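# Return misplaced items to the desk holding their kind

## Task

Find each item sitting on a desk where it does not belong and carry it to the desk that holds the other items of the same kind. The robot must not tip over or be left leaning, and every moved item has to stay put on its own once the robot lets go; anything the robot is still holding in place at the end does not count.

## Robot and tools

ROBOT. A simulated Hello Robot Stretch 3 with a single arm. It has a two-wheel base (0.33 m long, 0.34 m wide), a lift that slides up a mast, and a telescoping arm that reaches out to the robot's RIGHT side. The base cannot strafe, so moving the gripper forward or back means driving the base. Turning in place pivots about the point between the drive wheels, 0.05 m behind the front edge. With the arm pulled in and the wrist folded, a turn sweeps a 0.28 m radius; an unfolded, level gripper reaches past that circle.

FRAMES. Base frame: origin on the floor between the drive wheels, x forward, y left, z up. hand_pose is reported in it, located where the closed fingertips meet; with all wrist joints at zero its x axis points up, y back along the arm toward the mast, z toward the rear. Odometry frame is the base frame at the start. Heading is positive to the left, within -3.142 to 3.142; wheel odometry counts slip as travel.

TOOL execute_actions. Arguments: actions (a list holding exactly one action, or empty to just read state and images) and cameras (list of head_camera, nav_camera, wrist_camera or all; omitted, null or ["all"] gives all, [] gives none). One action may contain base, joints, or both, plus optional contact_limits; its parts start at the same moment and may finish at different times.
- base: exactly one key. translate_m is a relative drive distance in metres from the current base position, forward positive, range -1 to 1. rotate_rad is a relative in-place turn in radians, counter-clockwise (left) positive, range -3.2 to 3.2. Base commands are measured from the pose in the latest reported state.
- joints: a single dictionary of absolute targets keyed by joint name (one arm, so one set): lift_m 0 to 1.1 m (arm height); arm_m 0 to 0.52 m (extension); wrist_yaw_rad -1.345 to 4.42 (0 along the arm, positive swings toward the front, 3.0 folded over the base); wrist_pitch_rad -1.57 to 0.451 (0 level, negative tips fingertips down); wrist_roll_rad -2.911 to 2.911 (0 fingers side by side); gripper_m -0.089 to 0.179 (larger is wider; real fingertip gap is smaller by 0.007 near closed and 0.025 fully open, zero under 0.007); head_pan_rad -3.953 to 1.73 (0 forward, positive left, -1.57 looks along the arm); head_tilt_rad -1.53 to 0.419 (negative looks down). Done tolerances: 0.004 for lift, arm and gripper; 0.02 for yaw, roll, pan, tilt; 0.05 for pitch.
- contact_limits: only arm_m, an effort percentage 1 to 100 at which the arm motion halts (contact_stop); it also caps arm holding force until the next action. Lower is softer, but too low stops instantly. Values above the maximum are clipped.
Unknown keys or out-of-range numbers reject the whole call with no motion. Any action lasts at most 15 s. Joints or base left out may still be driving toward an earlier target. If a result reports a stop, the remaining movement calls in that reply are skipped.

TOOL wait: seconds 0 to 10; commands nothing, returns state and images like an empty action.
TOOL zoom_image: camera (head_camera, nav_camera or wrist_camera) and region [x0, y0, x1, y1] in pixels of that camera's latest full image, top-left origin, at most 504x504. Image sizes: head_camera 896x504, nav_camera 672x504 (fisheye), wrist_camera 644x364. Head and nav cameras move with the head pan/tilt; the wrist camera rides on the gripper.
TOOL finished_scene: scene (integer 1 or 2) ends that scene for good once the last command has been held; the result reports success and gives the next task. Replying without any tool call ends everything.

RESULT LINES. base_status and joint_status: done (for the base, wheels turned the commanded amount, slip included), off_target (stopped short and may still push), contact_stop, time_out, torque_fault (old target dropped; holds in place unless slack or off). Arm and lift go slack after a contact_stop until commanded again; a slack lift may sink under load or be pushed up by closing fingers on a surface. on_its_own lists uncommanded joints; its held at value is the target, not the position. motor_effort is percent of maximum, positive toward larger joint values, with bracketed peak; readings carry fixed offsets and noise, and a rest effort outside its normal range suggests contact or load. Positive wheel effort pushes forward. turned_by_wheels and turned_by_imu give rotation since the previous result. base_tilt in degrees (forward, right positive) has a fixed bias up to about 4 degrees. lidar_m: 12 distances from the base origin, sector 1 straight ahead then counter-clockwise in 30-degree steps (4 left, 7 behind, 10 right), scanning a plane 0.17 m above the floor, 0.15 to 12 m, '-' means nothing seen; it misses table tops, clear objects, sometimes thin legs, and parts of sectors 5, 6, 9, 10 are blocked by the robot when the lift is low. wrist_depth_mm (45 to 1000) and head_depth_mm (280 to 4000, sideways image) are 7x7 grids of median depths, '-' for invalid. camera_calibration gives intrinsics and base-to-camera transforms, with small errors.

SPEED. Full speed (0.30 m/s, 1.9 rad/s) only when stowed: lift_m under 0.30, arm_m under 0.03, wrist_yaw_rad over 2.54; otherwise 0.10 m/s and 0.63 rad/s.

GRIPPING. Close to a gripper_m value below the object's width (lower squeezes more; overly hard squeezes trigger a stall guard that weakens grip). Open to at least 0.02 above the contact value to release. Neither reading nor status confirms a hold; check images.

AVOID. Fold or unfold the wrist only with lift_m 0.32 to 0.95, wrist_pitch_rad -0.4 and roll near 0; once folded the lift may go down to 0.25. With wrist_yaw_rad under -0.4 keep pitch at -0.5 or lower. Pushing into something solid with the gripper above about 0.45 m can tip the robot, more so with a raised contact limit or a repeated push. Don't drive while holding or pressing on a fixed object, and beware snags, especially reversing. If tilted, undo the last move in small steps, free the gripper, and lower lift_m near 0.2. Wrist servos that strain for several seconds shut off for 10 s. Avoid drops, slams and hard collisions; loose objects may occasionally be nudged by outside forces.

Each tool is called in YAML: its name, and indented under it one key for each argument.

## Session

execute_actions:
  actions: []

Scene clock: 0.00 s.
base_odometry: x=+0.000 y=+0.000 heading=+0.000 (m, m, rad; odometry frame)
turned_by_wheels: +0.000 (rad since the last result)
turned_by_imu: +0.000 (rad since the last result)
base_tilt: forward=+0.6 right=-0.5 (deg)
lidar_m: 0.85 0.87 1.12 1.79 1.36 0.93 0.87 0.89 1.72 1.59 1.33 0.91
head_depth_mm: 901 886 871 856 842 832 822 / 888 851 837 825 836 820 809 / 876 841 827 813 821 811 800 / 864 826 813 801 811 800 789 / 851 814 805 794 804 791 779 / 839 803 792 782 790 778 766 / 827 810 795 779 780 767 758
base_status: not commanded
joint_positions: lift_m=+0.457 arm_m=-0.001 wrist_yaw_rad=+3.029 wrist_pitch_rad=-0.604 wrist_roll_rad=+0.009 gripper_m=+0.037 head_pan_rad=+0.015 head_tilt_rad=+0.014
joint_status: not commanded
motor_effort: left_wheel=+1 right_wheel=+0 lift_m=+34 arm_m=+1 wrist_yaw_rad=+0 wrist_pitch_rad=+4 wrist_roll_rad=+0 gripper_m=-1 head_pan_rad=-1 head_tilt_rad=+3 (%)
hand_pose: x=+0.0010 y=+0.0520 z=+0.4303 quat_wxyz=(+0.249, +0.689, +0.171, +0.659) (m; base frame)
wrist_depth_mm: - - - - - - 777 / - - - - - 950 799 / 946 920 889 867 848 838 799 / 803 765 788 749 746 724 701 / 690 679 673 649 661 628 626 / 616 608 - 609 562 562 560 / 541 555 - - 525 512 507
pictures: head_camera (sideways: a quarter turn clockwise sets it upright), nav_camera (sideways: a quarter turn counterclockwise sets it upright), wrist_camera
Images, in order (width x height): head_camera 896x504, nav_camera 672x504, wrist_camera 644x364.

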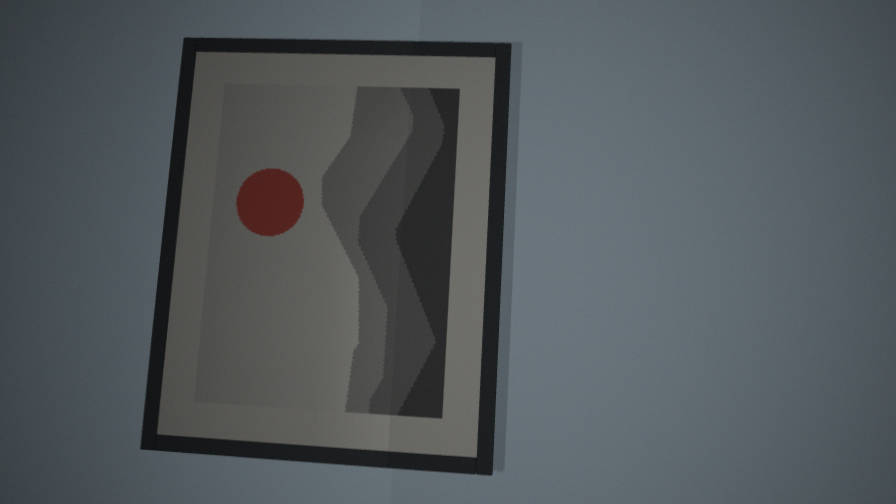

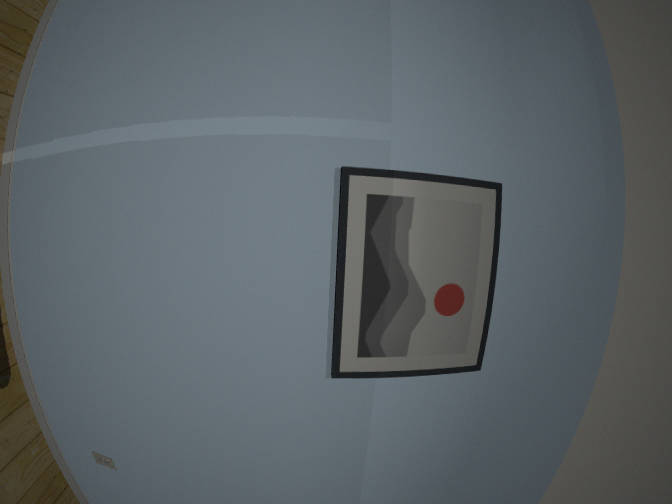

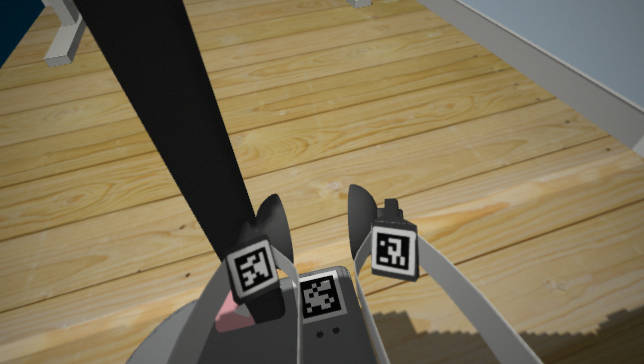

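execute_actions:
  actions:
    - {"joints":{"head_pan_rad":1.6,"head_tilt_rad":-0.5}}
  cameras: ["head_camera","nav_camera"]

execute_actions:
  actions:
    - {"joints":{"head_pan_rad":-1.6,"head_tilt_rad":-0.5}}
  cameras: ["head_camera","nav_camera"]

execute_actions:
  actions:
    - {"joints":{"head_pan_rad":-3.1,"head_tilt_rad":-0.5}}
  cameras: ["head_camera","nav_camera"]

Scene clock: 5.03 s.
base_odometry: x=+0.000 y=+0.000 heading=+0.000 (m, m, rad; odometry frame)
turned_by_wheels: +0.000 (rad since the last result)
turned_by_imu: +0.000 (rad since the last result)
base_tilt: forward=+0.6 right=-0.4 (deg)
lidar_m: 0.85 0.87 1.12 1.79 1.37 0.93 0.87 0.89 1.72 1.59 1.34 0.91
head_depth_mm: 1883 1958 1861 1941 1947 1706 1381 / 1882 2022 1850 2322 2165 1703 1361 / 1868 2029 2063 2402 2220 1688 1357 / 1842 1992 1993 2379 2211 1687 1349 / 1828 1980 1927 2359 2199 1654 1352 / 1800 1944 1731 2323 2156 1647 1331 / 1776 1935 1819 2283 2127 1642 1327
base_status: not commanded
joint_positions: lift_m=+0.457 arm_m=-0.001 wrist_yaw_rad=+3.029 wrist_pitch_rad=-0.604 wrist_roll_rad=+0.009 gripper_m=+0.037 head_pan_rad=+1.593 head_tilt_rad=-0.493
joint_status: all done
motor_effort: left_wheel=+1(2) right_wheel=+0(0) lift_m=+34(34) arm_m=+1(0) wrist_yaw_rad=+0(1) wrist_pitch_rad=+4(4) wrist_roll_rad=+0(0) gripper_m=+0(0) head_pan_rad=+2(32) head_tilt_rad=-3(33) (%)
hand_pose: x=+0.0010 y=+0.0520 z=+0.4303 quat_wxyz=(+0.249, +0.689, +0.171, +0.659) (m; base frame)
wrist_depth_mm: - - - - - - 769 / - - - - - 945 792 / 953 919 884 897 843 843 797 / 785 778 782 746 736 713 698 / 696 680 669 654 662 632 621 / 606 599 - 618 569 578 554 / 542 556 - - 525 514 508
pictures: head_camera (sideways: a quarter turn clockwise sets it upright), nav_camera (sideways: a quarter turn counterclockwise sets it upright)
camera_calibration (this result's frames):
head_camera: T_world_to_cam=[[0.0698019, -0.399624, -0.914018, 1.21094], [-0.997552, -0.0318653, -0.0622492, 0.0954792], [-0.00424916, 0.916125, -0.40087, 0.474261], [0, 0, 0, 1]] pos_world=[0.0127346, 0.0524825, 1.30288]
nav_camera: T_world_to_cam=[[-0.0386713, 0.413003, 0.909908, -1.13621], [0.999189, 0.00576439, 0.0398494, -0.00432891], [0.0112128, 0.910711, -0.412891, 0.503617], [0, 0, 0, 1]] pos_world=[-0.0452605, 0.0106352, 1.24196]
Images, in order (width x height): head_camera 896x504, nav_camera 672x504.

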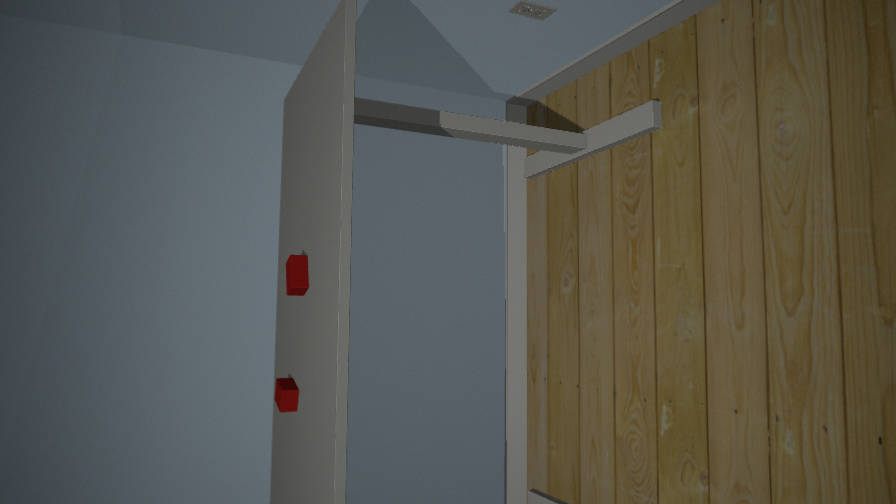

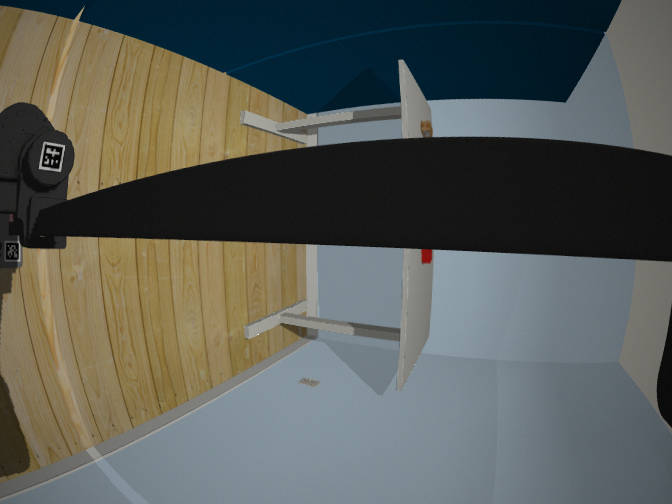

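Scene clock: 7.00 s.
base_odometry: x=+0.000 y=+0.000 heading=+0.000 (m, m, rad; odometry frame)
turned_by_wheels: +0.000 (rad since the last result)
turned_by_imu: +0.000 (rad since the last result)
base_tilt: forward=+0.6 right=-0.4 (deg)
lidar_m: 0.85 0.87 1.12 1.80 1.36 0.93 0.87 0.89 1.72 1.60 1.33 0.91
head_depth_mm: 1427 1560 1705 1871 2049 1732 1381 / 1422 1539 1680 1852 2017 1709 1368 / 1383 1506 1642 1796 1985 1698 1365 / 1360 1476 1595 1757 1943 1680 1351 / 1342 1453 1582 1727 1914 1654 1344 / 1328 1441 1549 1697 1872 1656 1329 / 1307 1418 1536 1668 1850 1626 1321
base_status: not commanded
joint_positions: lift_m=+0.457 arm_m=-0.001 wrist_yaw_rad=+3.029 wrist_pitch_rad=-0.604 wrist_roll_rad=+0.009 gripper_m=+0.037 head_pan_rad=-1.593 head_tilt_rad=-0.494
joint_status: all done
motor_effort: left_wheel=+1(0) right_wheel=+0(0) lift_m=+33(34) arm_m=+0(1) wrist_yaw_rad=+0(0) wrist_pitch_rad=+4(4) wrist_roll_rad=+0(0) gripper_m=+0(1) head_pan_rad=-3(32) head_tilt_rad=-3(3) (%)
hand_pose: x=+0.0010 y=+0.0520 z=+0.4303 quat_wxyz=(+0.249, +0.689, +0.171, +0.659) (m; base frame)
wrist_depth_mm: - - - - - - 771 / - - - - - 954 797 / 925 920 885 869 833 842 794 / 803 767 773 746 741 710 716 / 695 678 672 644 656 628 625 / 609 612 - 599 564 568 549 / 547 558 - - 522 511 506
pictures: head_camera (sideways: a quarter turn clockwise sets it upright), nav_camera (sideways: a quarter turn counterclockwise sets it upright)
camera_calibration (this result's frames):
head_camera: T_world_to_cam=[[-0.0521797, 0.402546, -0.913911, 1.21155], [0.997989, -0.0119565, -0.0622465, 0.0833029], [-0.0359843, -0.915322, -0.401112, 0.474769], [0, 0, 0, 1]] pos_world=[-0.0028329, -0.0521408, 1.30287]
nav_camera: T_world_to_cam=[[0.0204917, -0.414544, 0.909799, -1.13643], [-0.998478, 0.0381101, 0.0398536, 0.00785135], [-0.0511936, -0.909231, -0.413132, 0.504311], [0, 0, 0, 1]] pos_world=[0.0569443, -0.0128646, 1.24196]
Images, in order (width x height): head_camera 896x504, nav_camera 672x504.

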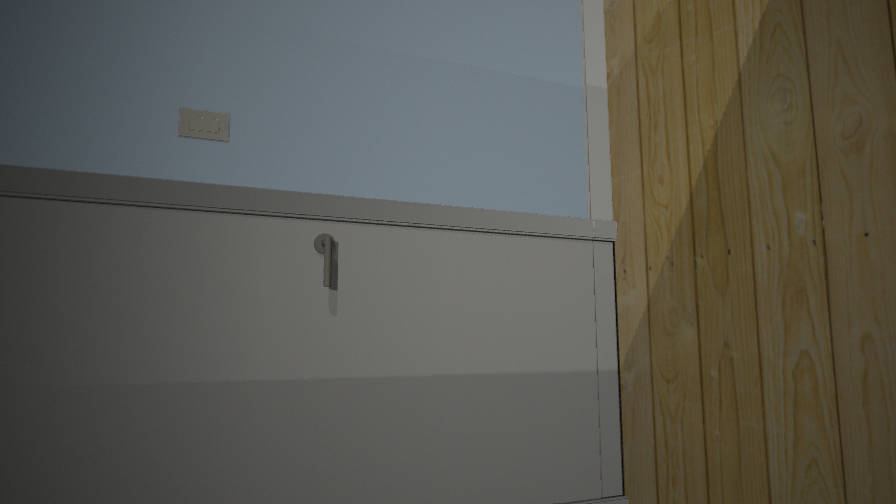

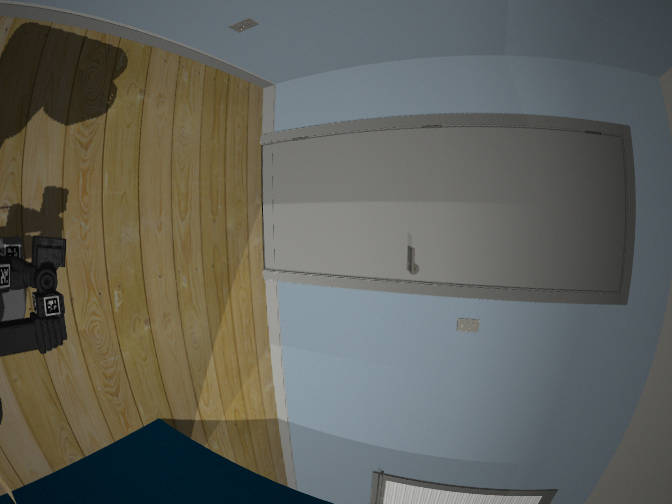

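Scene clock: 8.30 s.
base_odometry: x=+0.000 y=+0.000 heading=+0.000 (m, m, rad; odometry frame)
turned_by_wheels: +0.000 (rad since the last result)
turned_by_imu: +0.000 (rad since the last result)
base_tilt: forward=+0.6 right=-0.4 (deg)
lidar_m: 0.85 0.87 1.12 1.79 1.36 0.93 0.87 0.89 1.72 1.59 1.33 0.91
head_depth_mm: 746 798 870 951 1057 1181 1299 / 734 803 864 953 1056 1176 1292 / 728 787 854 940 1036 1167 1292 / 726 782 853 932 1032 1155 1273 / 718 778 847 928 1019 1136 1270 / 716 771 841 919 1012 1129 1247 / 714 768 832 910 1006 1122 1238
base_status: not commanded
joint_positions: lift_m=+0.457 arm_m=-0.001 wrist_yaw_rad=+3.029 wrist_pitch_rad=-0.604 wrist_roll_rad=+0.009 gripper_m=+0.037 head_pan_rad=-3.093 head_tilt_rad=-0.494
joint_status: all done
motor_effort: left_wheel=+2(1) right_wheel=+0(0) lift_m=+33(33) arm_m=+1(1) wrist_yaw_rad=+0(0) wrist_pitch_rad=+4(4) wrist_roll_rad=+0(0) gripper_m=+0(1) head_pan_rad=-3(32) head_tilt_rad=-3(3) (%)
hand_pose: x=+0.0010 y=+0.0520 z=+0.4303 quat_wxyz=(+0.249, +0.689, +0.171, +0.659) (m; base frame)
wrist_depth_mm: - - - - - - 778 / - - - - - 956 807 / 921 906 870 875 851 825 808 / 797 778 777 747 728 720 700 / 700 669 663 649 663 634 623 / 608 599 - 613 564 563 556 / 551 559 - - 522 510 504
pictures: head_camera (sideways: a quarter turn clockwise sets it upright), nav_camera (sideways: a quarter turn counterclockwise sets it upright)
camera_calibration (this result's frames):
head_camera: T_world_to_cam=[[0.397875, 0.0805252, -0.913899, 1.20879], [0.0586699, -0.996335, -0.0622462, 0.0890323], [-0.915562, -0.0288521, -0.401142, 0.480173], [0, 0, 0, 1]] pos_world=[-0.0465421, 0.00522227, 1.30287]
nav_camera: T_world_to_cam=[[-0.412085, -0.0497652, 0.909785, -1.13378], [-0.0326158, 0.998673, 0.0398541, 0.0019589], [-0.910562, -0.0132501, -0.413161, 0.509591], [0, 0, 0, 1]] pos_world=[-0.00313389, -0.0516268, 1.24196]
Images, in order (width x height): head_camera 896x504, nav_camera 672x504.

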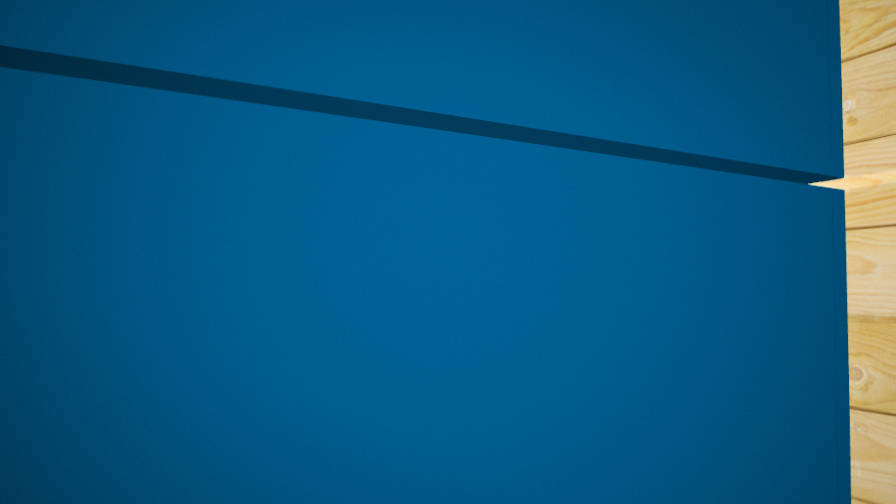

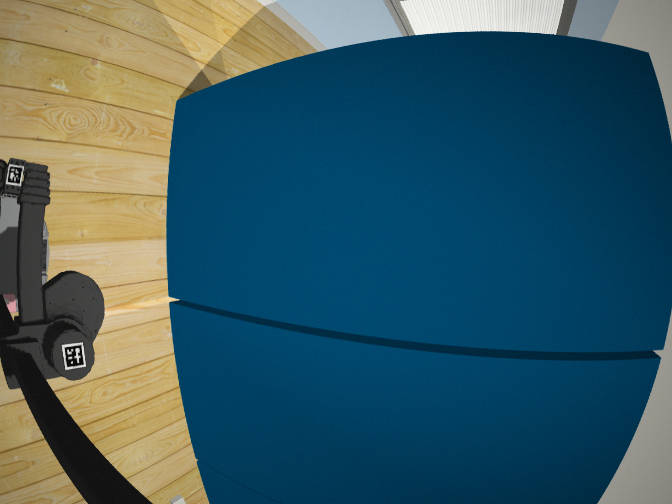

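execute_actions:
  actions:
    - {"base":{"rotate_rad":1.8},"joints":{"head_pan_rad":0,"head_tilt_rad":-0.3,"lift_m":0.28,"wrist_pitch_rad":-0.4}}
  cameras: ["head_camera","nav_camera"]

Scene clock: 16.67 s.
base_odometry: x=+0.000 y=+0.000 heading=+1.800 (m, m, rad; odometry frame)
turned_by_wheels: +1.800 (rad since the last result)
turned_by_imu: +1.805 (rad since the last result)
base_tilt: forward=+0.5 right=-0.3 (deg)
lidar_m: 1.79 1.10 0.88 0.87 0.95 1.61 1.59 1.08 0.86 0.85 0.93 1.41
head_depth_mm: 1865 1953 2031 1842 2250 1958 1616 / 1885 1939 2051 2076 2298 2122 1623 / 1893 1974 2068 2023 2293 2096 1608 / 1915 2014 2083 1966 2317 2115 1597 / 1930 2042 2142 1903 2338 2074 1570 / 1972 2045 2147 1860 2350 1972 1558 / 1950 1947 2034 1878 2061 1956 1559
base_status: done
joint_positions: lift_m=+0.280 arm_m=-0.001 wrist_yaw_rad=+3.029 wrist_pitch_rad=-0.419 wrist_roll_rad=+0.009 gripper_m=+0.037 head_pan_rad=-0.007 head_tilt_rad=-0.309
joint_status: all done
motor_effort: left_wheel=-1(6) right_wheel=+4(12) lift_m=+29(29) arm_m=+1(1) wrist_yaw_rad=+0(0) wrist_pitch_rad=+6(7) wrist_roll_rad=+0(0) gripper_m=+0(1) head_pan_rad=+2(32) head_tilt_rad=+5(23) (%)
hand_pose: x=+0.0041 y=+0.0789 z=+0.2926 quat_wxyz=(+0.187, +0.702, +0.107, +0.679) (m; base frame)
wrist_depth_mm: - - 822 822 832 855 873 / - - 872 889 918 905 931 / 938 874 877 817 800 774 736 / 743 709 694 677 653 635 594 / 596 584 - 544 545 519 513 / 504 499 - - 452 455 437 / 444 - - - 404 397 387
pictures: head_camera (sideways: a quarter turn clockwise sets it upright), nav_camera (sideways: a quarter turn counterclockwise sets it upright)
camera_calibration (this result's frames):
head_camera: T_world_to_cam=[[-0.227055, -0.0594521, -0.972066, 1.28855], [0.00848082, 0.997976, -0.0630178, 0.090358], [0.973845, -0.0225524, -0.226091, 0.240827], [0, 0, 0, 1]] pos_world=[0.0572779, -0.00813681, 1.3127]
nav_camera: T_world_to_cam=[[0.24007, 0.0279452, 0.970353, -1.21683], [-0.0300672, -0.998892, 0.0362059, 0.00668384], [0.97029, -0.0378678, -0.238964, 0.27141], [0, 0, 0, 1]] pos_world=[0.0289791, 0.0509588, 1.24537]
Images, in order (width x height): head_camera 896x504, nav_camera 672x504.

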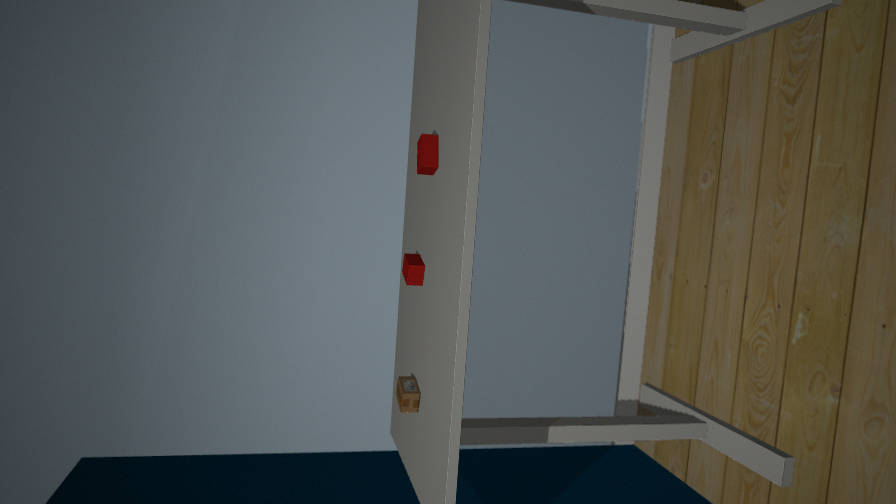

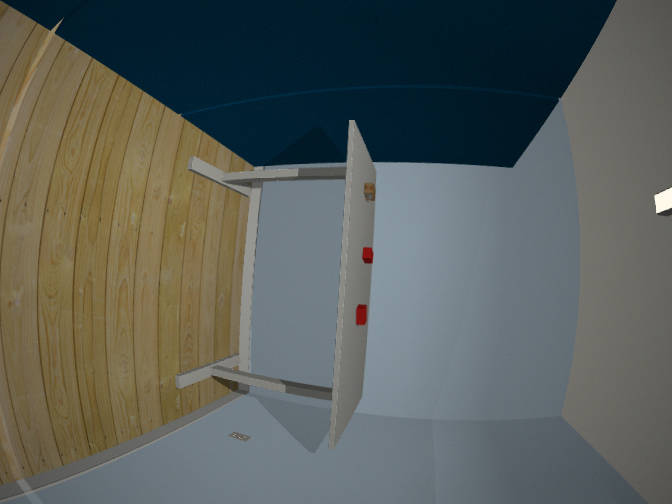

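execute_actions:
  actions:
    - {"base":{"rotate_rad":0.4}}
  cameras: []

execute_actions:
  actions:
    - {"base":{"translate_m":1.0},"joints":{"head_pan_rad":-1.57,"head_tilt_rad":-0.5}}
  cameras: []

execute_actions:
  actions:
    - {"base":{"rotate_rad":1.06}}
  cameras: []

execute_actions:
  actions:
    - {"joints":{"lift_m":0.9}}
  cameras: ["head_camera","nav_camera"]

Scene clock: 31.80 s.
base_odometry: x=+0.000 y=+0.000 heading=+2.200 (m, m, rad; odometry frame)
turned_by_wheels: +0.400 (rad since the last result)
turned_by_imu: +0.401 (rad since the last result)
base_tilt: forward=+0.5 right=-0.4 (deg)
lidar_m: 1.23 0.90 0.87 0.90 1.67 1.60 1.21 0.88 0.85 0.89 1.22 2.13
head_depth_mm: 1858 1929 2007 1836 2168 2139 1627 / 1964 2053 2121 2078 2309 2144 1605 / 2075 2070 2206 2063 2365 2007 1596 / 1668 1683 1792 1864 2095 2034 1593 / 1342 1407 1491 1576 1675 1783 1571 / 1150 1201 1268 1327 1401 1487 1484 / 1019 1058 1098 1155 1202 1251 1318
base_status: done
joint_positions: lift_m=+0.280 arm_m=-0.001 wrist_yaw_rad=+3.029 wrist_pitch_rad=-0.419 wrist_roll_rad=+0.009 gripper_m=+0.037 head_pan_rad=-0.007 head_tilt_rad=-0.309
joint_status: not commanded
motor_effort: left_wheel=-1(7) right_wheel=+4(10) lift_m=+29(29) arm_m=+2(0) wrist_yaw_rad=+0(0) wrist_pitch_rad=+6(6) wrist_roll_rad=+0(0) gripper_m=+0(0) head_pan_rad=+2(2) head_tilt_rad=+5(5) (%)
hand_pose: x=+0.0041 y=+0.0789 z=+0.2926 quat_wxyz=(+0.187, +0.702, +0.107, +0.679) (m; base frame)
wrist_depth_mm: - - 958 873 824 751 705 / - - - 934 884 810 753 / 978 910 877 846 799 767 733 / 751 713 696 667 639 617 599 / 604 585 - 546 554 528 511 / 508 499 - - 452 449 436 / 442 - - - 403 394 388
pictures: none
No camera images: the call's "cameras" was empty. Leave "cameras" out to get every camera's image.

Scene clock: 36.80 s.
base_odometry: x=-0.588 y=+0.809 heading=+2.200 (m, m, rad; odometry frame)
turned_by_wheels: +0.000 (rad since the last result)
turned_by_imu: +0.005 (rad since the last result)
base_tilt: forward=+0.6 right=-0.4 (deg)
lidar_m: 0.52 0.38 0.37 0.38 0.53 1.51 1.91 1.41 1.36 1.36 1.32 0.83
head_depth_mm: 1139 1204 1292 1384 1496 1587 1384 / 1206 1277 1361 1463 1591 1648 1371 / 1267 1346 1442 1576 1726 1689 1360 / 1328 1427 1473 1672 1843 1625 1353 / 1421 1542 1495 1481 1904 1660 1335 / 1514 1632 1462 879 2035 1650 1328 / 1440 1540 1407 810 1864 1630 1326
base_status: done
joint_positions: lift_m=+0.280 arm_m=-0.001 wrist_yaw_rad=+3.029 wrist_pitch_rad=-0.419 wrist_roll_rad=+0.009 gripper_m=+0.037 head_pan_rad=-1.563 head_tilt_rad=-0.494
joint_status: all done
motor_effort: left_wheel=-1(5) right_wheel=+4(12) lift_m=+29(30) arm_m=+0(1) wrist_yaw_rad=+0(0) wrist_pitch_rad=+6(6) wrist_roll_rad=+0(0) gripper_m=-1(0) head_pan_rad=-3(32) head_tilt_rad=-3(21) (%)
hand_pose: x=+0.0041 y=+0.0790 z=+0.2927 quat_wxyz=(+0.187, +0.702, +0.107, +0.679) (m; base frame)
wrist_depth_mm: 543 - 439 397 365 341 315 / 605 - 487 441 401 367 339 / 709 657 532 487 441 403 367 / 731 710 595 549 484 439 403 / 609 590 - 559 515 489 443 / 514 499 - - 452 453 442 / 446 - - - 402 398 388
pictures: none
No camera images: the call's "cameras" was empty. Leave "cameras" out to get every camera's image.

Scene clock: 38.73 s.
base_odometry: x=-0.588 y=+0.809 heading=-3.024 (m, m, rad; odometry frame)
turned_by_wheels: +1.060 (rad since the last result)
turned_by_imu: +1.062 (rad since the last result)
base_tilt: forward=+0.6 right=-0.5 (deg)
lidar_m: 0.37 0.38 0.53 1.54 1.89 1.41 1.36 1.36 1.32 0.83 0.52 0.38
head_depth_mm: 1073 1166 1244 887 603 1636 1387 / 1078 1159 1246 869 597 1648 1366 / 1078 1158 1256 860 618 1634 1360 / 1077 1158 1255 828 611 1621 1358 / 1084 1162 1240 833 603 1624 1294 / 1077 1166 1239 820 598 1554 1300 / 1023 1057 1096 864 592 1213 1226
base_status: done
joint_positions: lift_m=+0.280 arm_m=-0.001 wrist_yaw_rad=+3.029 wrist_pitch_rad=-0.419 wrist_roll_rad=+0.009 gripper_m=+0.037 head_pan_rad=-1.563 head_tilt_rad=-0.494
joint_status: not commanded
motor_effort: left_wheel=-1(7) right_wheel=+4(11) lift_m=+30(30) arm_m=+0(0) wrist_yaw_rad=+0(0) wrist_pitch_rad=+6(6) wrist_roll_rad=+0(0) gripper_m=+0(0) head_pan_rad=-2(3) head_tilt_rad=-3(3) (%)
hand_pose: x=+0.0041 y=+0.0790 z=+0.2927 quat_wxyz=(+0.187, +0.702, +0.107, +0.679) (m; base frame)
wrist_depth_mm: - - - - 792 512 374 / - - - - 874 527 379 / 948 915 865 835 750 553 390 / 728 711 697 669 653 576 404 / 594 585 - 544 547 517 416 / 504 493 - - 450 454 420 / 442 - - - 405 394 384
pictures: none
No camera images: the call's "cameras" was empty. Leave "cameras" out to get every camera's image.

Scene clock: 45.20 s.
base_odometry: x=-0.588 y=+0.809 heading=-3.024 (m, m, rad; odometry frame)
turned_by_wheels: +0.000 (rad since the last result)
turned_by_imu: +0.000 (rad since the last result)
base_tilt: forward=+0.6 right=-0.5 (deg)
lidar_m: 0.37 0.39 0.53 1.55 1.89 1.40 1.36 1.37 1.32 0.83 0.52 0.38
head_depth_mm: 1068 1154 1242 881 602 1647 1452 / 1073 1161 1247 873 598 1641 1468 / 1076 1154 1251 854 618 1638 1387 / 1077 1162 1245 832 611 1634 1388 / 1078 1171 1241 830 604 1616 1338 / 1079 1168 1243 820 598 1557 1332 / 1028 1059 1098 864 592 1211 1231
base_status: not commanded
joint_positions: lift_m=+0.900 arm_m=-0.001 wrist_yaw_rad=+3.029 wrist_pitch_rad=-0.418 wrist_roll_rad=+0.009 gripper_m=+0.037 head_pan_rad=-1.563 head_tilt_rad=-0.494
joint_status: all done
motor_effort: left_wheel=-1(1) right_wheel=+3(4) lift_m=+38(39) arm_m=+0(1) wrist_yaw_rad=+0(1) wrist_pitch_rad=+6(6) wrist_roll_rad=+0(0) gripper_m=+0(0) head_pan_rad=-3(2) head_tilt_rad=-3(3) (%)
hand_pose: x=+0.0041 y=+0.0790 z=+0.9125 quat_wxyz=(+0.186, +0.702, +0.107, +0.679) (m; base frame)
wrist_depth_mm: - - - - 808 509 375 / - - - - 862 527 382 / - - - - 918 537 392 / - - - - 977 573 402 / - - - - 858 603 416 / - - - - - 596 431 / - - - - - 597 441
pictures: head_camera (sideways: a quarter turn clockwise sets it upright), nav_camera (sideways: a quarter turn counterclockwise sets it upright)
camera_calibration (this result's frames):
head_camera: T_world_to_cam=[[-0.0640304, 0.401516, -0.913611, 1.21123], [0.997908, 0.0175189, -0.0622391, 0.0832936], [-0.0089845, -0.915685, -0.401797, 0.475496], [0, 0, 0, 1]] pos_world=[-0.00129174, -0.0523822, 1.30283]
nav_camera: T_world_to_cam=[[0.0327099, -0.41444, 0.909489, -1.1361], [-0.999168, 0.00862558, 0.0398657, 0.00783986], [-0.0243668, -0.910036, -0.413813, 0.505033], [0, 0, 0, 1]] pos_world=[0.0573011, -0.0113151, 1.24195]
Images, in order (width x height): head_camera 896x504, nav_camera 672x504.

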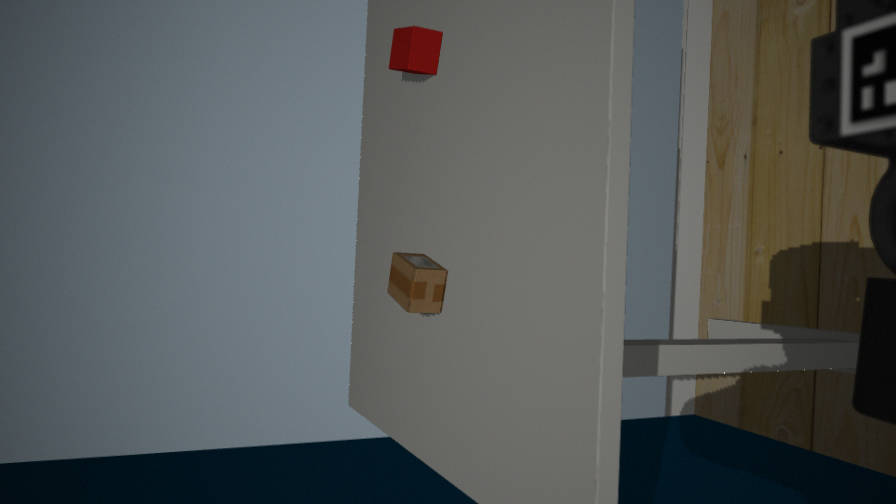

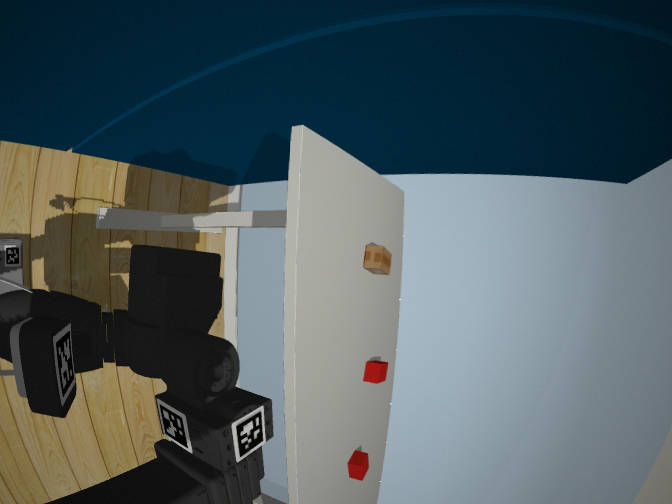

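execute_actions:
  actions:
    - {"joints":{"wrist_yaw_rad":0.0,"lift_m":0.94,"gripper_m":0.15}}
  cameras: []

execute_actions:
  actions:
    - {"base":{"translate_m":0.08},"joints":{"wrist_pitch_rad":-0.25,"lift_m":1.0}}

Scene clock: 53.67 s.
base_odometry: x=-0.588 y=+0.809 heading=-3.024 (m, m, rad; odometry frame)
turned_by_wheels: +0.000 (rad since the last result)
turned_by_imu: +0.000 (rad since the last result)
base_tilt: forward=+0.5 right=-0.4 (deg)
lidar_m: 0.37 0.38 0.53 1.55 1.88 1.41 1.36 1.36 1.32 0.83 0.52 0.38
head_depth_mm: 1076 1154 1244 886 603 1653 - / 1075 1161 1244 874 597 1653 - / 1080 1163 1247 855 617 1644 - / 1077 1164 1250 827 611 1620 - / 1079 1163 1237 832 605 1626 1244 / 1080 1157 1237 821 598 1562 1301 / 1029 1065 1097 863 591 1210 1234
base_status: not commanded
joint_positions: lift_m=+0.940 arm_m=-0.001 wrist_yaw_rad=+0.003 wrist_pitch_rad=-0.418 wrist_roll_rad=+0.009 gripper_m=+0.150 head_pan_rad=-1.563 head_tilt_rad=-0.494
joint_status: all done
motor_effort: left_wheel=+0(1) right_wheel=+4(4) lift_m=+37(37) arm_m=+0(0) wrist_yaw_rad=-3(3) wrist_pitch_rad=+6(6) wrist_roll_rad=+0(0) gripper_m=+0(81) head_pan_rad=-3(2) head_tilt_rad=-3(3) (%)
hand_pose: x=-0.0208 y=-0.3684 z=+0.9526 quat_wxyz=(+0.689, +0.147, -0.694, -0.147) (m; base frame)
wrist_depth_mm: 495 647 518 515 484 455 424 / 450 390 360 340 325 308 293 / 287 274 266 269 272 277 - / 424 643 984 - - - - / 454 613 - - - - - / 439 - - - - - - / 422 670 - - - - -
pictures: none
No camera images: the call's "cameras" was empty. Leave "cameras" out to get every camera's image.

Scene clock: 55.70 s.
base_odometry: x=-0.668 y=+0.799 heading=-3.024 (m, m, rad; odometry frame)
turned_by_wheels: +0.000 (rad since the last result)
turned_by_imu: +0.000 (rad since the last result)
base_tilt: forward=+0.5 right=-0.4 (deg)
lidar_m: 0.29 0.30 0.42 1.21 2.00 1.49 1.44 1.43 1.33 0.82 0.40 0.30
head_depth_mm: 1075 1160 1249 887 - - - / 1080 1164 1251 871 654 - - / 1074 1165 1250 854 677 - - / 1080 1167 1241 833 - - - / 1079 1168 1240 833 606 1516 1238 / 1071 1139 1211 824 626 1502 1301 / 801 829 855 883 651 943 972
base_status: done
joint_positions: lift_m=+1.000 arm_m=-0.001 wrist_yaw_rad=+0.003 wrist_pitch_rad=-0.270 wrist_roll_rad=+0.009 gripper_m=+0.150 head_pan_rad=-1.563 head_tilt_rad=-0.494
joint_status: all done
motor_effort: left_wheel=-1(2) right_wheel=+3(9) lift_m=+37(40) arm_m=+1(0) wrist_yaw_rad=-2(2) wrist_pitch_rad=+6(7) wrist_roll_rad=+0(0) gripper_m=+0(0) head_pan_rad=-2(2) head_tilt_rad=-3(3) (%)
hand_pose: x=-0.0209 y=-0.3845 z=+1.0470 quat_wxyz=(+0.698, +0.096, -0.703, -0.095) (m; base frame)
wrist_depth_mm: 405 589 900 917 929 940 954 / 391 579 914 954 831 705 704 / 388 560 617 566 530 495 467 / 375 495 429 402 388 381 351 / 372 424 324 315 309 - 318 / 360 - 768 - - - - / 335 522 908 - - - -
pictures: head_camera (sideways: a quarter turn clockwise sets it upright), nav_camera (sideways: a quarter turn counterclockwise sets it upright), wrist_camera
camera_calibration (this result's frames):
head_camera: T_world_to_cam=[[-0.0640304, 0.401516, -0.913611, 1.21123], [0.997908, 0.0175188, -0.0622391, 0.0832936], [-0.00898461, -0.915685, -0.401797, 0.475496], [0, 0, 0, 1]] pos_world=[-0.00129175, -0.0523822, 1.30283]
nav_camera: T_world_to_cam=[[0.0327098, -0.41444, 0.909489, -1.1361], [-0.999168, 0.00862571, 0.0398657, 0.00783986], [-0.0243669, -0.910036, -0.413812, 0.505033], [0, 0, 0, 1]] pos_world=[0.0573011, -0.0113152, 1.24195]
wrist_camera: T_world_to_cam=[[-0.992957, 0.0653064, -0.0988471, 0.106843], [0.117846, 0.458757, -0.880712, 1.12492], [-0.0121693, -0.886158, -0.463223, 0.312104], [0, 0, 0, 1]] pos_world=[-0.0226781, -0.24647, 1.14587]
Images, in order (width x height): head_camera 896x504, nav_camera 672x504, wrist_camera 644x364.

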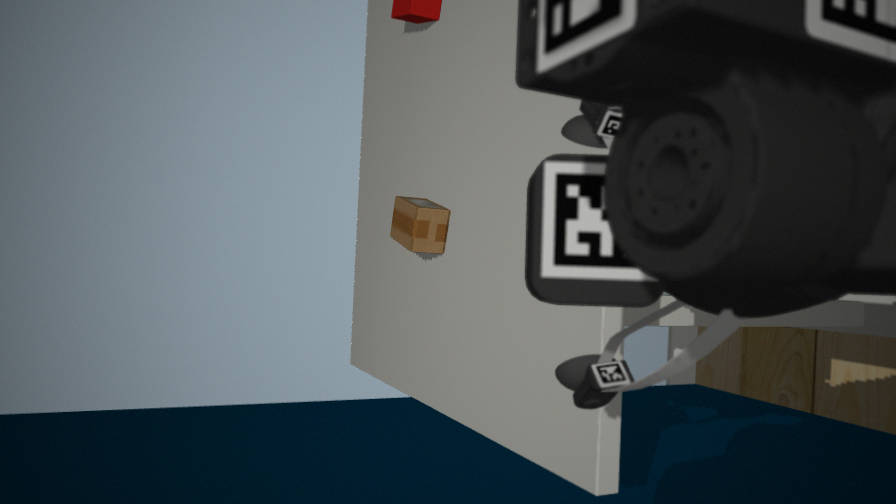

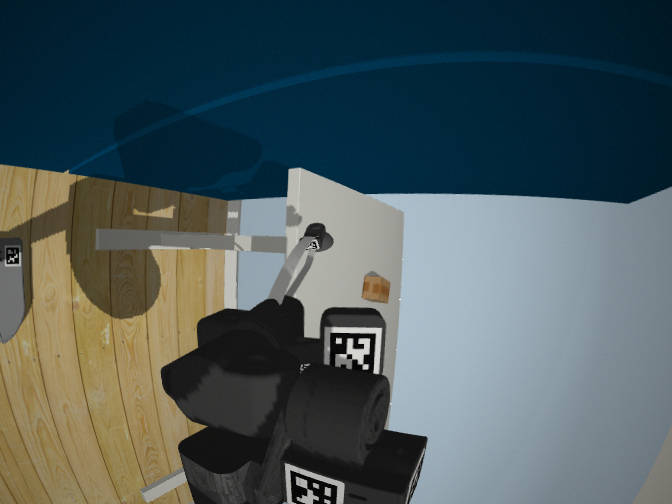

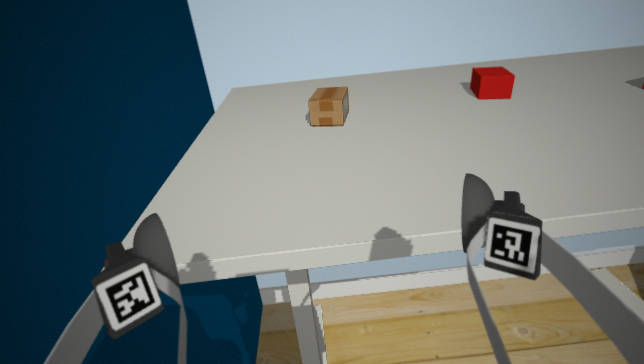

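execute_actions:
  actions:
    - {"joints":{"wrist_yaw_rad":-0.15,"arm_m":0.34,"lift_m":0.97}}

Scene clock: 62.93 s.
base_odometry: x=-0.668 y=+0.799 heading=-3.024 (m, m, rad; odometry frame)
turned_by_wheels: +0.000 (rad since the last result)
turned_by_imu: +0.000 (rad since the last result)
base_tilt: forward=+0.6 right=-0.4 (deg)
lidar_m: 0.29 0.30 0.42 1.21 2.00 1.48 1.44 1.43 1.33 0.82 0.40 0.30
head_depth_mm: 1074 1159 1242 - - 1637 1373 / 1074 1163 1240 767 594 1647 1366 / 1077 1165 1231 - 617 1632 1363 / 1076 1165 1251 - 609 1623 1343 / 1082 1166 1236 828 603 1467 1248 / 1068 1138 1222 822 597 1496 1299 / 800 829 855 878 652 944 978
base_status: not commanded
joint_positions: lift_m=+0.970 arm_m=+0.340 wrist_yaw_rad=-0.148 wrist_pitch_rad=-0.270 wrist_roll_rad=+0.009 gripper_m=+0.150 head_pan_rad=-1.563 head_tilt_rad=-0.494
joint_status: all done
motor_effort: left_wheel=-1(1) right_wheel=+3(3) lift_m=+29(29) arm_m=+5(5) wrist_yaw_rad=-1(2) wrist_pitch_rad=+6(6) wrist_roll_rad=+0(0) gripper_m=-1(0) head_pan_rad=-2(2) head_tilt_rad=-3(3) (%)
hand_pose: x=-0.0570 y=-0.7226 z=+1.0174 quat_wxyz=(+0.689, +0.042, -0.709, -0.147) (m; base frame)
wrist_depth_mm: 522 569 595 632 672 708 754 / 500 604 642 676 678 639 589 / 479 594 516 483 445 412 364 / 440 383 354 259 325 323 297 / 309 300 274 261 256 - 240 / 238 - 224 218 210 202 198 / 206 190 189 184 179 174 168
pictures: head_camera (sideways: a quarter turn clockwise sets it upright), nav_camera (sideways: a quarter turn counterclockwise sets it upright), wrist_camera
camera_calibration (this result's frames):
head_camera: T_world_to_cam=[[-0.0640304, 0.401516, -0.913611, 1.21123], [0.997908, 0.0175188, -0.0622391, 0.0832936], [-0.00898461, -0.915685, -0.401797, 0.475496], [0, 0, 0, 1]] pos_world=[-0.00129175, -0.0523822, 1.30283]
nav_camera: T_world_to_cam=[[0.0327098, -0.41444, 0.909489, -1.1361], [-0.999168, 0.0086257, 0.0398657, 0.00783986], [-0.0243669, -0.910036, -0.413813, 0.505033], [0, 0, 0, 1]] pos_world=[0.0573011, -0.0113151, 1.24195]
wrist_camera: T_world_to_cam=[[-0.971855, 0.213833, -0.0988573, 0.198615], [0.185457, 0.435695, -0.880781, 1.24545], [-0.145269, -0.874326, -0.463089, -0.000861719], [0, 0, 0, 1]] pos_world=[-0.0380779, -0.58586, 1.1162]
Images, in order (width x height): head_camera 896x504, nav_camera 672x504, wrist_camera 644x364.

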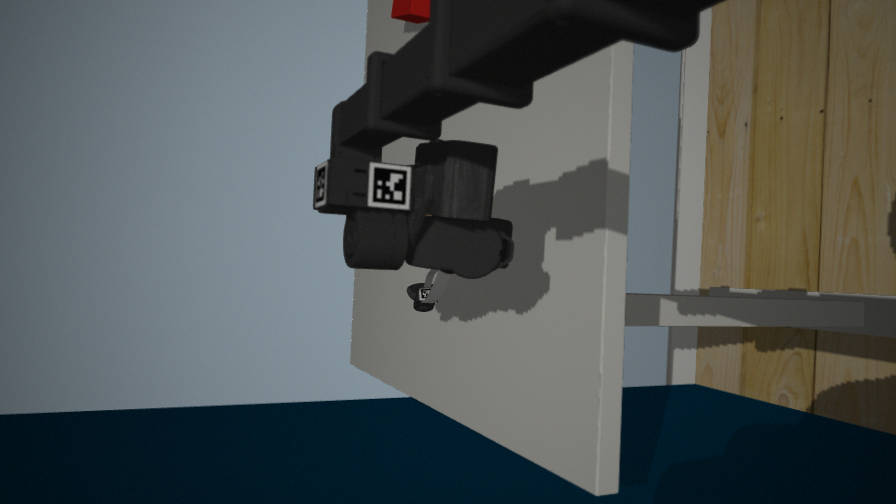

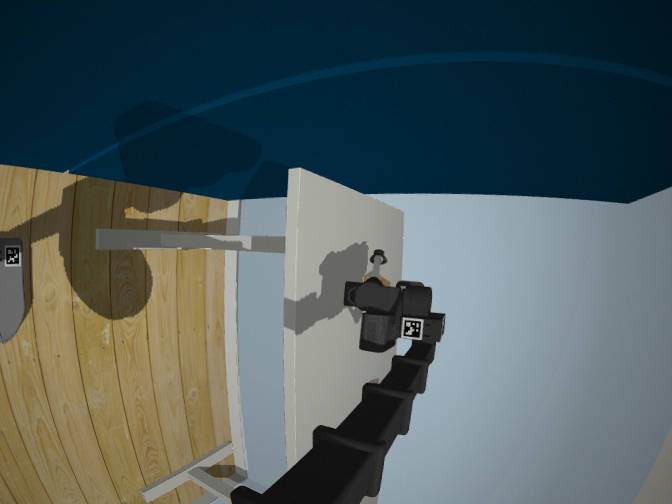

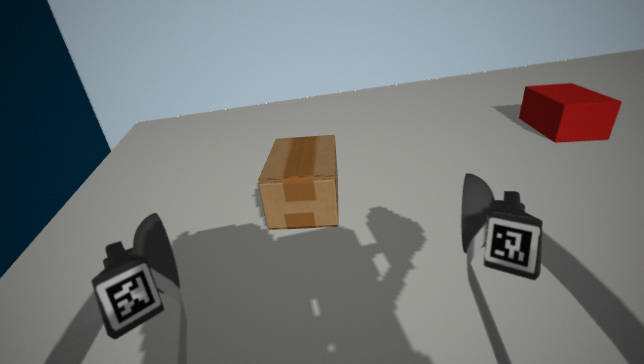

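execute_actions:
  actions:
    - {"joints":{"arm_m":0.46,"lift_m":0.937}}
  cameras: ["wrist_camera","head_camera"]

Scene clock: 70.27 s.
base_odometry: x=-0.668 y=+0.799 heading=-3.024 (m, m, rad; odometry frame)
turned_by_wheels: +0.000 (rad since the last result)
turned_by_imu: +0.000 (rad since the last result)
base_tilt: forward=+0.5 right=-0.3 (deg)
lidar_m: 0.29 0.30 0.42 1.21 2.00 1.49 1.43 1.44 1.32 0.82 0.40 0.30
head_depth_mm: 1084 1168 1246 946 - - 1337 / 1070 1161 1246 - 568 1643 1366 / 1083 1164 1235 781 618 1638 1362 / 1080 1170 1253 749 611 1627 1347 / 1077 1166 1239 831 604 1479 1244 / 1069 1138 1225 823 598 1497 1302 / 802 828 857 882 651 942 975
base_status: not commanded
joint_positions: lift_m=+0.937 arm_m=+0.460 wrist_yaw_rad=-0.148 wrist_pitch_rad=-0.270 wrist_roll_rad=+0.009 gripper_m=+0.150 head_pan_rad=-1.563 head_tilt_rad=-0.494
joint_status: all done
motor_effort: left_wheel=-1(1) right_wheel=+4(3) lift_m=+29(27) arm_m=+4(5) wrist_yaw_rad=-1(2) wrist_pitch_rad=+6(6) wrist_roll_rad=+0(0) gripper_m=+0(0) head_pan_rad=-2(2) head_tilt_rad=-3(3) (%)
hand_pose: x=-0.0570 y=-0.8426 z=+0.9844 quat_wxyz=(+0.689, +0.042, -0.709, -0.147) (m; base frame)
wrist_depth_mm: 454 478 500 515 559 591 630 / 474 503 536 555 572 514 476 / 466 450 408 380 357 337 313 / 335 303 288 171 246 259 238 / 240 242 219 135 187 - 192 / 193 - 178 144 157 161 158 / 162 152 151 147 143 140 134
pictures: head_camera (sideways: a quarter turn clockwise sets it upright), wrist_camera
camera_calibration (this result's frames):
head_camera: T_world_to_cam=[[-0.0640303, 0.401516, -0.913611, 1.21123], [0.997908, 0.0175185, -0.0622391, 0.0832936], [-0.00898482, -0.915685, -0.401797, 0.475496], [0, 0, 0, 1]] pos_world=[-0.00129176, -0.0523822, 1.30283]
wrist_camera: T_world_to_cam=[[-0.971852, 0.213846, -0.0988603, 0.221024], [0.185459, 0.435653, -0.880802, 1.26866], [-0.145287, -0.874344, -0.46305, -0.121123], [0, 0, 0, 1]] pos_world=[-0.0380797, -0.705863, 1.0832]
Images, in order (width x height): head_camera 896x504, wrist_camera 644x364.

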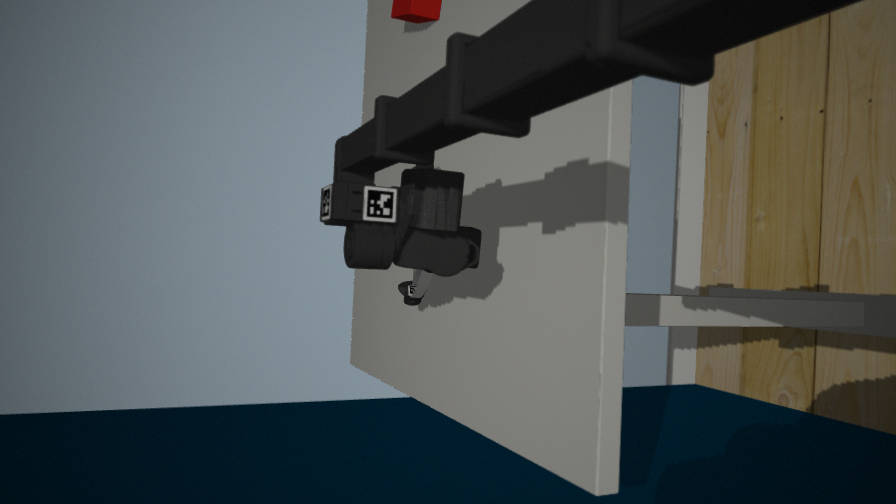

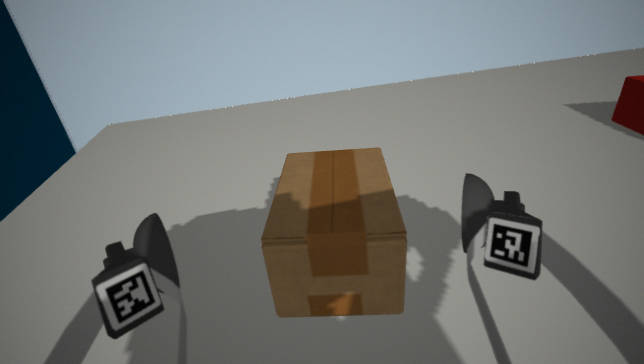

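execute_actions:
  actions:
    - {"joints":{"arm_m":0.47,"gripper_m":0.02}}
  cameras: ["wrist_camera"]

execute_actions:
  actions:
    - {"joints":{"lift_m":0.97}}
  cameras: ["wrist_camera"]

Scene clock: 74.77 s.
base_odometry: x=-0.668 y=+0.799 heading=-3.024 (m, m, rad; odometry frame)
turned_by_wheels: +0.000 (rad since the last result)
turned_by_imu: +0.000 (rad since the last result)
base_tilt: forward=+0.5 right=-0.4 (deg)
lidar_m: 0.29 0.30 0.42 1.21 2.01 1.49 1.44 1.43 1.32 0.82 0.40 0.30
head_depth_mm: 1077 1161 1245 949 - - 1343 / 1078 1165 1252 - 568 1648 1367 / 1081 1169 1239 797 616 1634 1362 / 1080 1166 1252 749 610 1626 1357 / 1077 1167 1239 831 605 1473 1244 / 1066 1140 1220 824 598 1503 1298 / 803 831 859 880 651 940 974
base_status: not commanded
joint_positions: lift_m=+0.937 arm_m=+0.470 wrist_yaw_rad=-0.148 wrist_pitch_rad=-0.270 wrist_roll_rad=+0.009 gripper_m=+0.021 head_pan_rad=-1.563 head_tilt_rad=-0.494
joint_status: all done
motor_effort: left_wheel=-1(1) right_wheel=+4(3) lift_m=+29(29) arm_m=+5(5) wrist_yaw_rad=-1(2) wrist_pitch_rad=+6(6) wrist_roll_rad=+0(0) gripper_m=-21(93) head_pan_rad=-2(3) head_tilt_rad=-3(3) (%)
hand_pose: x=-0.0571 y=-0.8526 z=+0.9844 quat_wxyz=(+0.689, +0.042, -0.709, -0.147) (m; base frame)
wrist_depth_mm: 448 470 489 516 542 582 614 / 464 500 522 540 561 522 475 / 464 446 408 384 356 335 312 / 339 302 289 169 245 247 238 / 238 231 146 132 128 199 190 / 192 187 144 132 157 163 158 / 158 155 151 143 140 139 137
pictures: wrist_camera
camera_calibration (this result's frames):
wrist_camera: T_world_to_cam=[[-0.971832, 0.213937, -0.0988636, 0.223222], [0.185503, 0.435635, -0.880801, 1.27301], [-0.145367, -0.87433, -0.46305, -0.129858], [0, 0, 0, 1]] pos_world=[-0.0380892, -0.71586, 1.0832]
Images, in order (width x height): wrist_camera 644x364.

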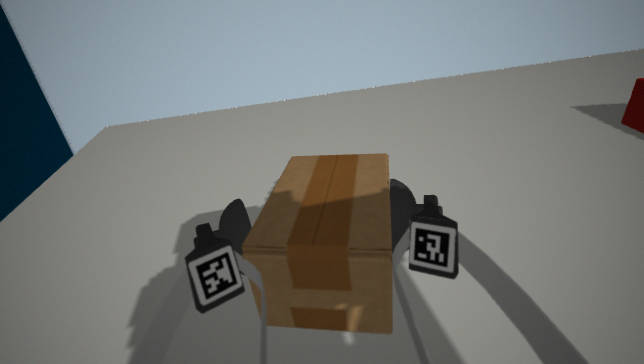

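Scene clock: 75.87 s.
base_odometry: x=-0.668 y=+0.799 heading=-3.024 (m, m, rad; odometry frame)
turned_by_wheels: +0.000 (rad since the last result)
turned_by_imu: +0.000 (rad since the last result)
base_tilt: forward=+0.6 right=-0.4 (deg)
lidar_m: 0.29 0.30 0.42 1.21 2.01 1.48 1.44 1.43 1.33 0.82 0.40 0.30
head_depth_mm: 1074 1160 1257 - - 1638 1371 / 1078 1166 1244 767 593 1637 1369 / 1078 1169 1230 807 617 1633 1357 / 1078 1169 1233 789 611 1636 1351 / 1079 1162 1231 832 604 1474 1242 / 1063 1151 1229 824 598 1508 1307 / 799 830 858 883 652 945 975
base_status: not commanded
joint_positions: lift_m=+0.970 arm_m=+0.470 wrist_yaw_rad=-0.148 wrist_pitch_rad=-0.275 wrist_roll_rad=+0.009 gripper_m=+0.021 head_pan_rad=-1.563 head_tilt_rad=-0.494
joint_status: all done
motor_effort: left_wheel=-2(1) right_wheel=+4(4) lift_m=+38(38) arm_m=+4(5) wrist_yaw_rad=-2(1) wrist_pitch_rad=+8(8) wrist_roll_rad=+0(0) gripper_m=-21(21) head_pan_rad=-3(3) head_tilt_rad=-3(3) (%)
hand_pose: x=-0.0570 y=-0.8522 z=+1.0158 quat_wxyz=(+0.688, +0.044, -0.709, -0.149) (m; base frame)
wrist_depth_mm: 448 467 491 518 551 579 617 / 467 499 528 562 582 611 575 / 474 522 498 461 435 411 370 / 428 372 353 172 305 305 291 / 305 284 148 131 127 244 235 / 236 231 143 132 194 201 195 / 197 192 185 171 174 172 169
pictures: wrist_camera
camera_calibration (this result's frames):
wrist_camera: T_world_to_cam=[[-0.971759, 0.214424, -0.0985209, 0.226371], [0.18615, 0.439978, -0.878503, 1.3019], [-0.145025, -0.872033, -0.467467, -0.108429], [0, 0, 0, 1]] pos_world=[-0.0380944, -0.715898, 1.11533]
Images, in order (width x height): wrist_camera 644x364.

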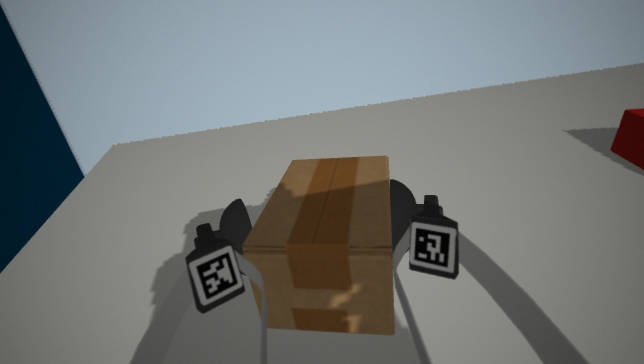

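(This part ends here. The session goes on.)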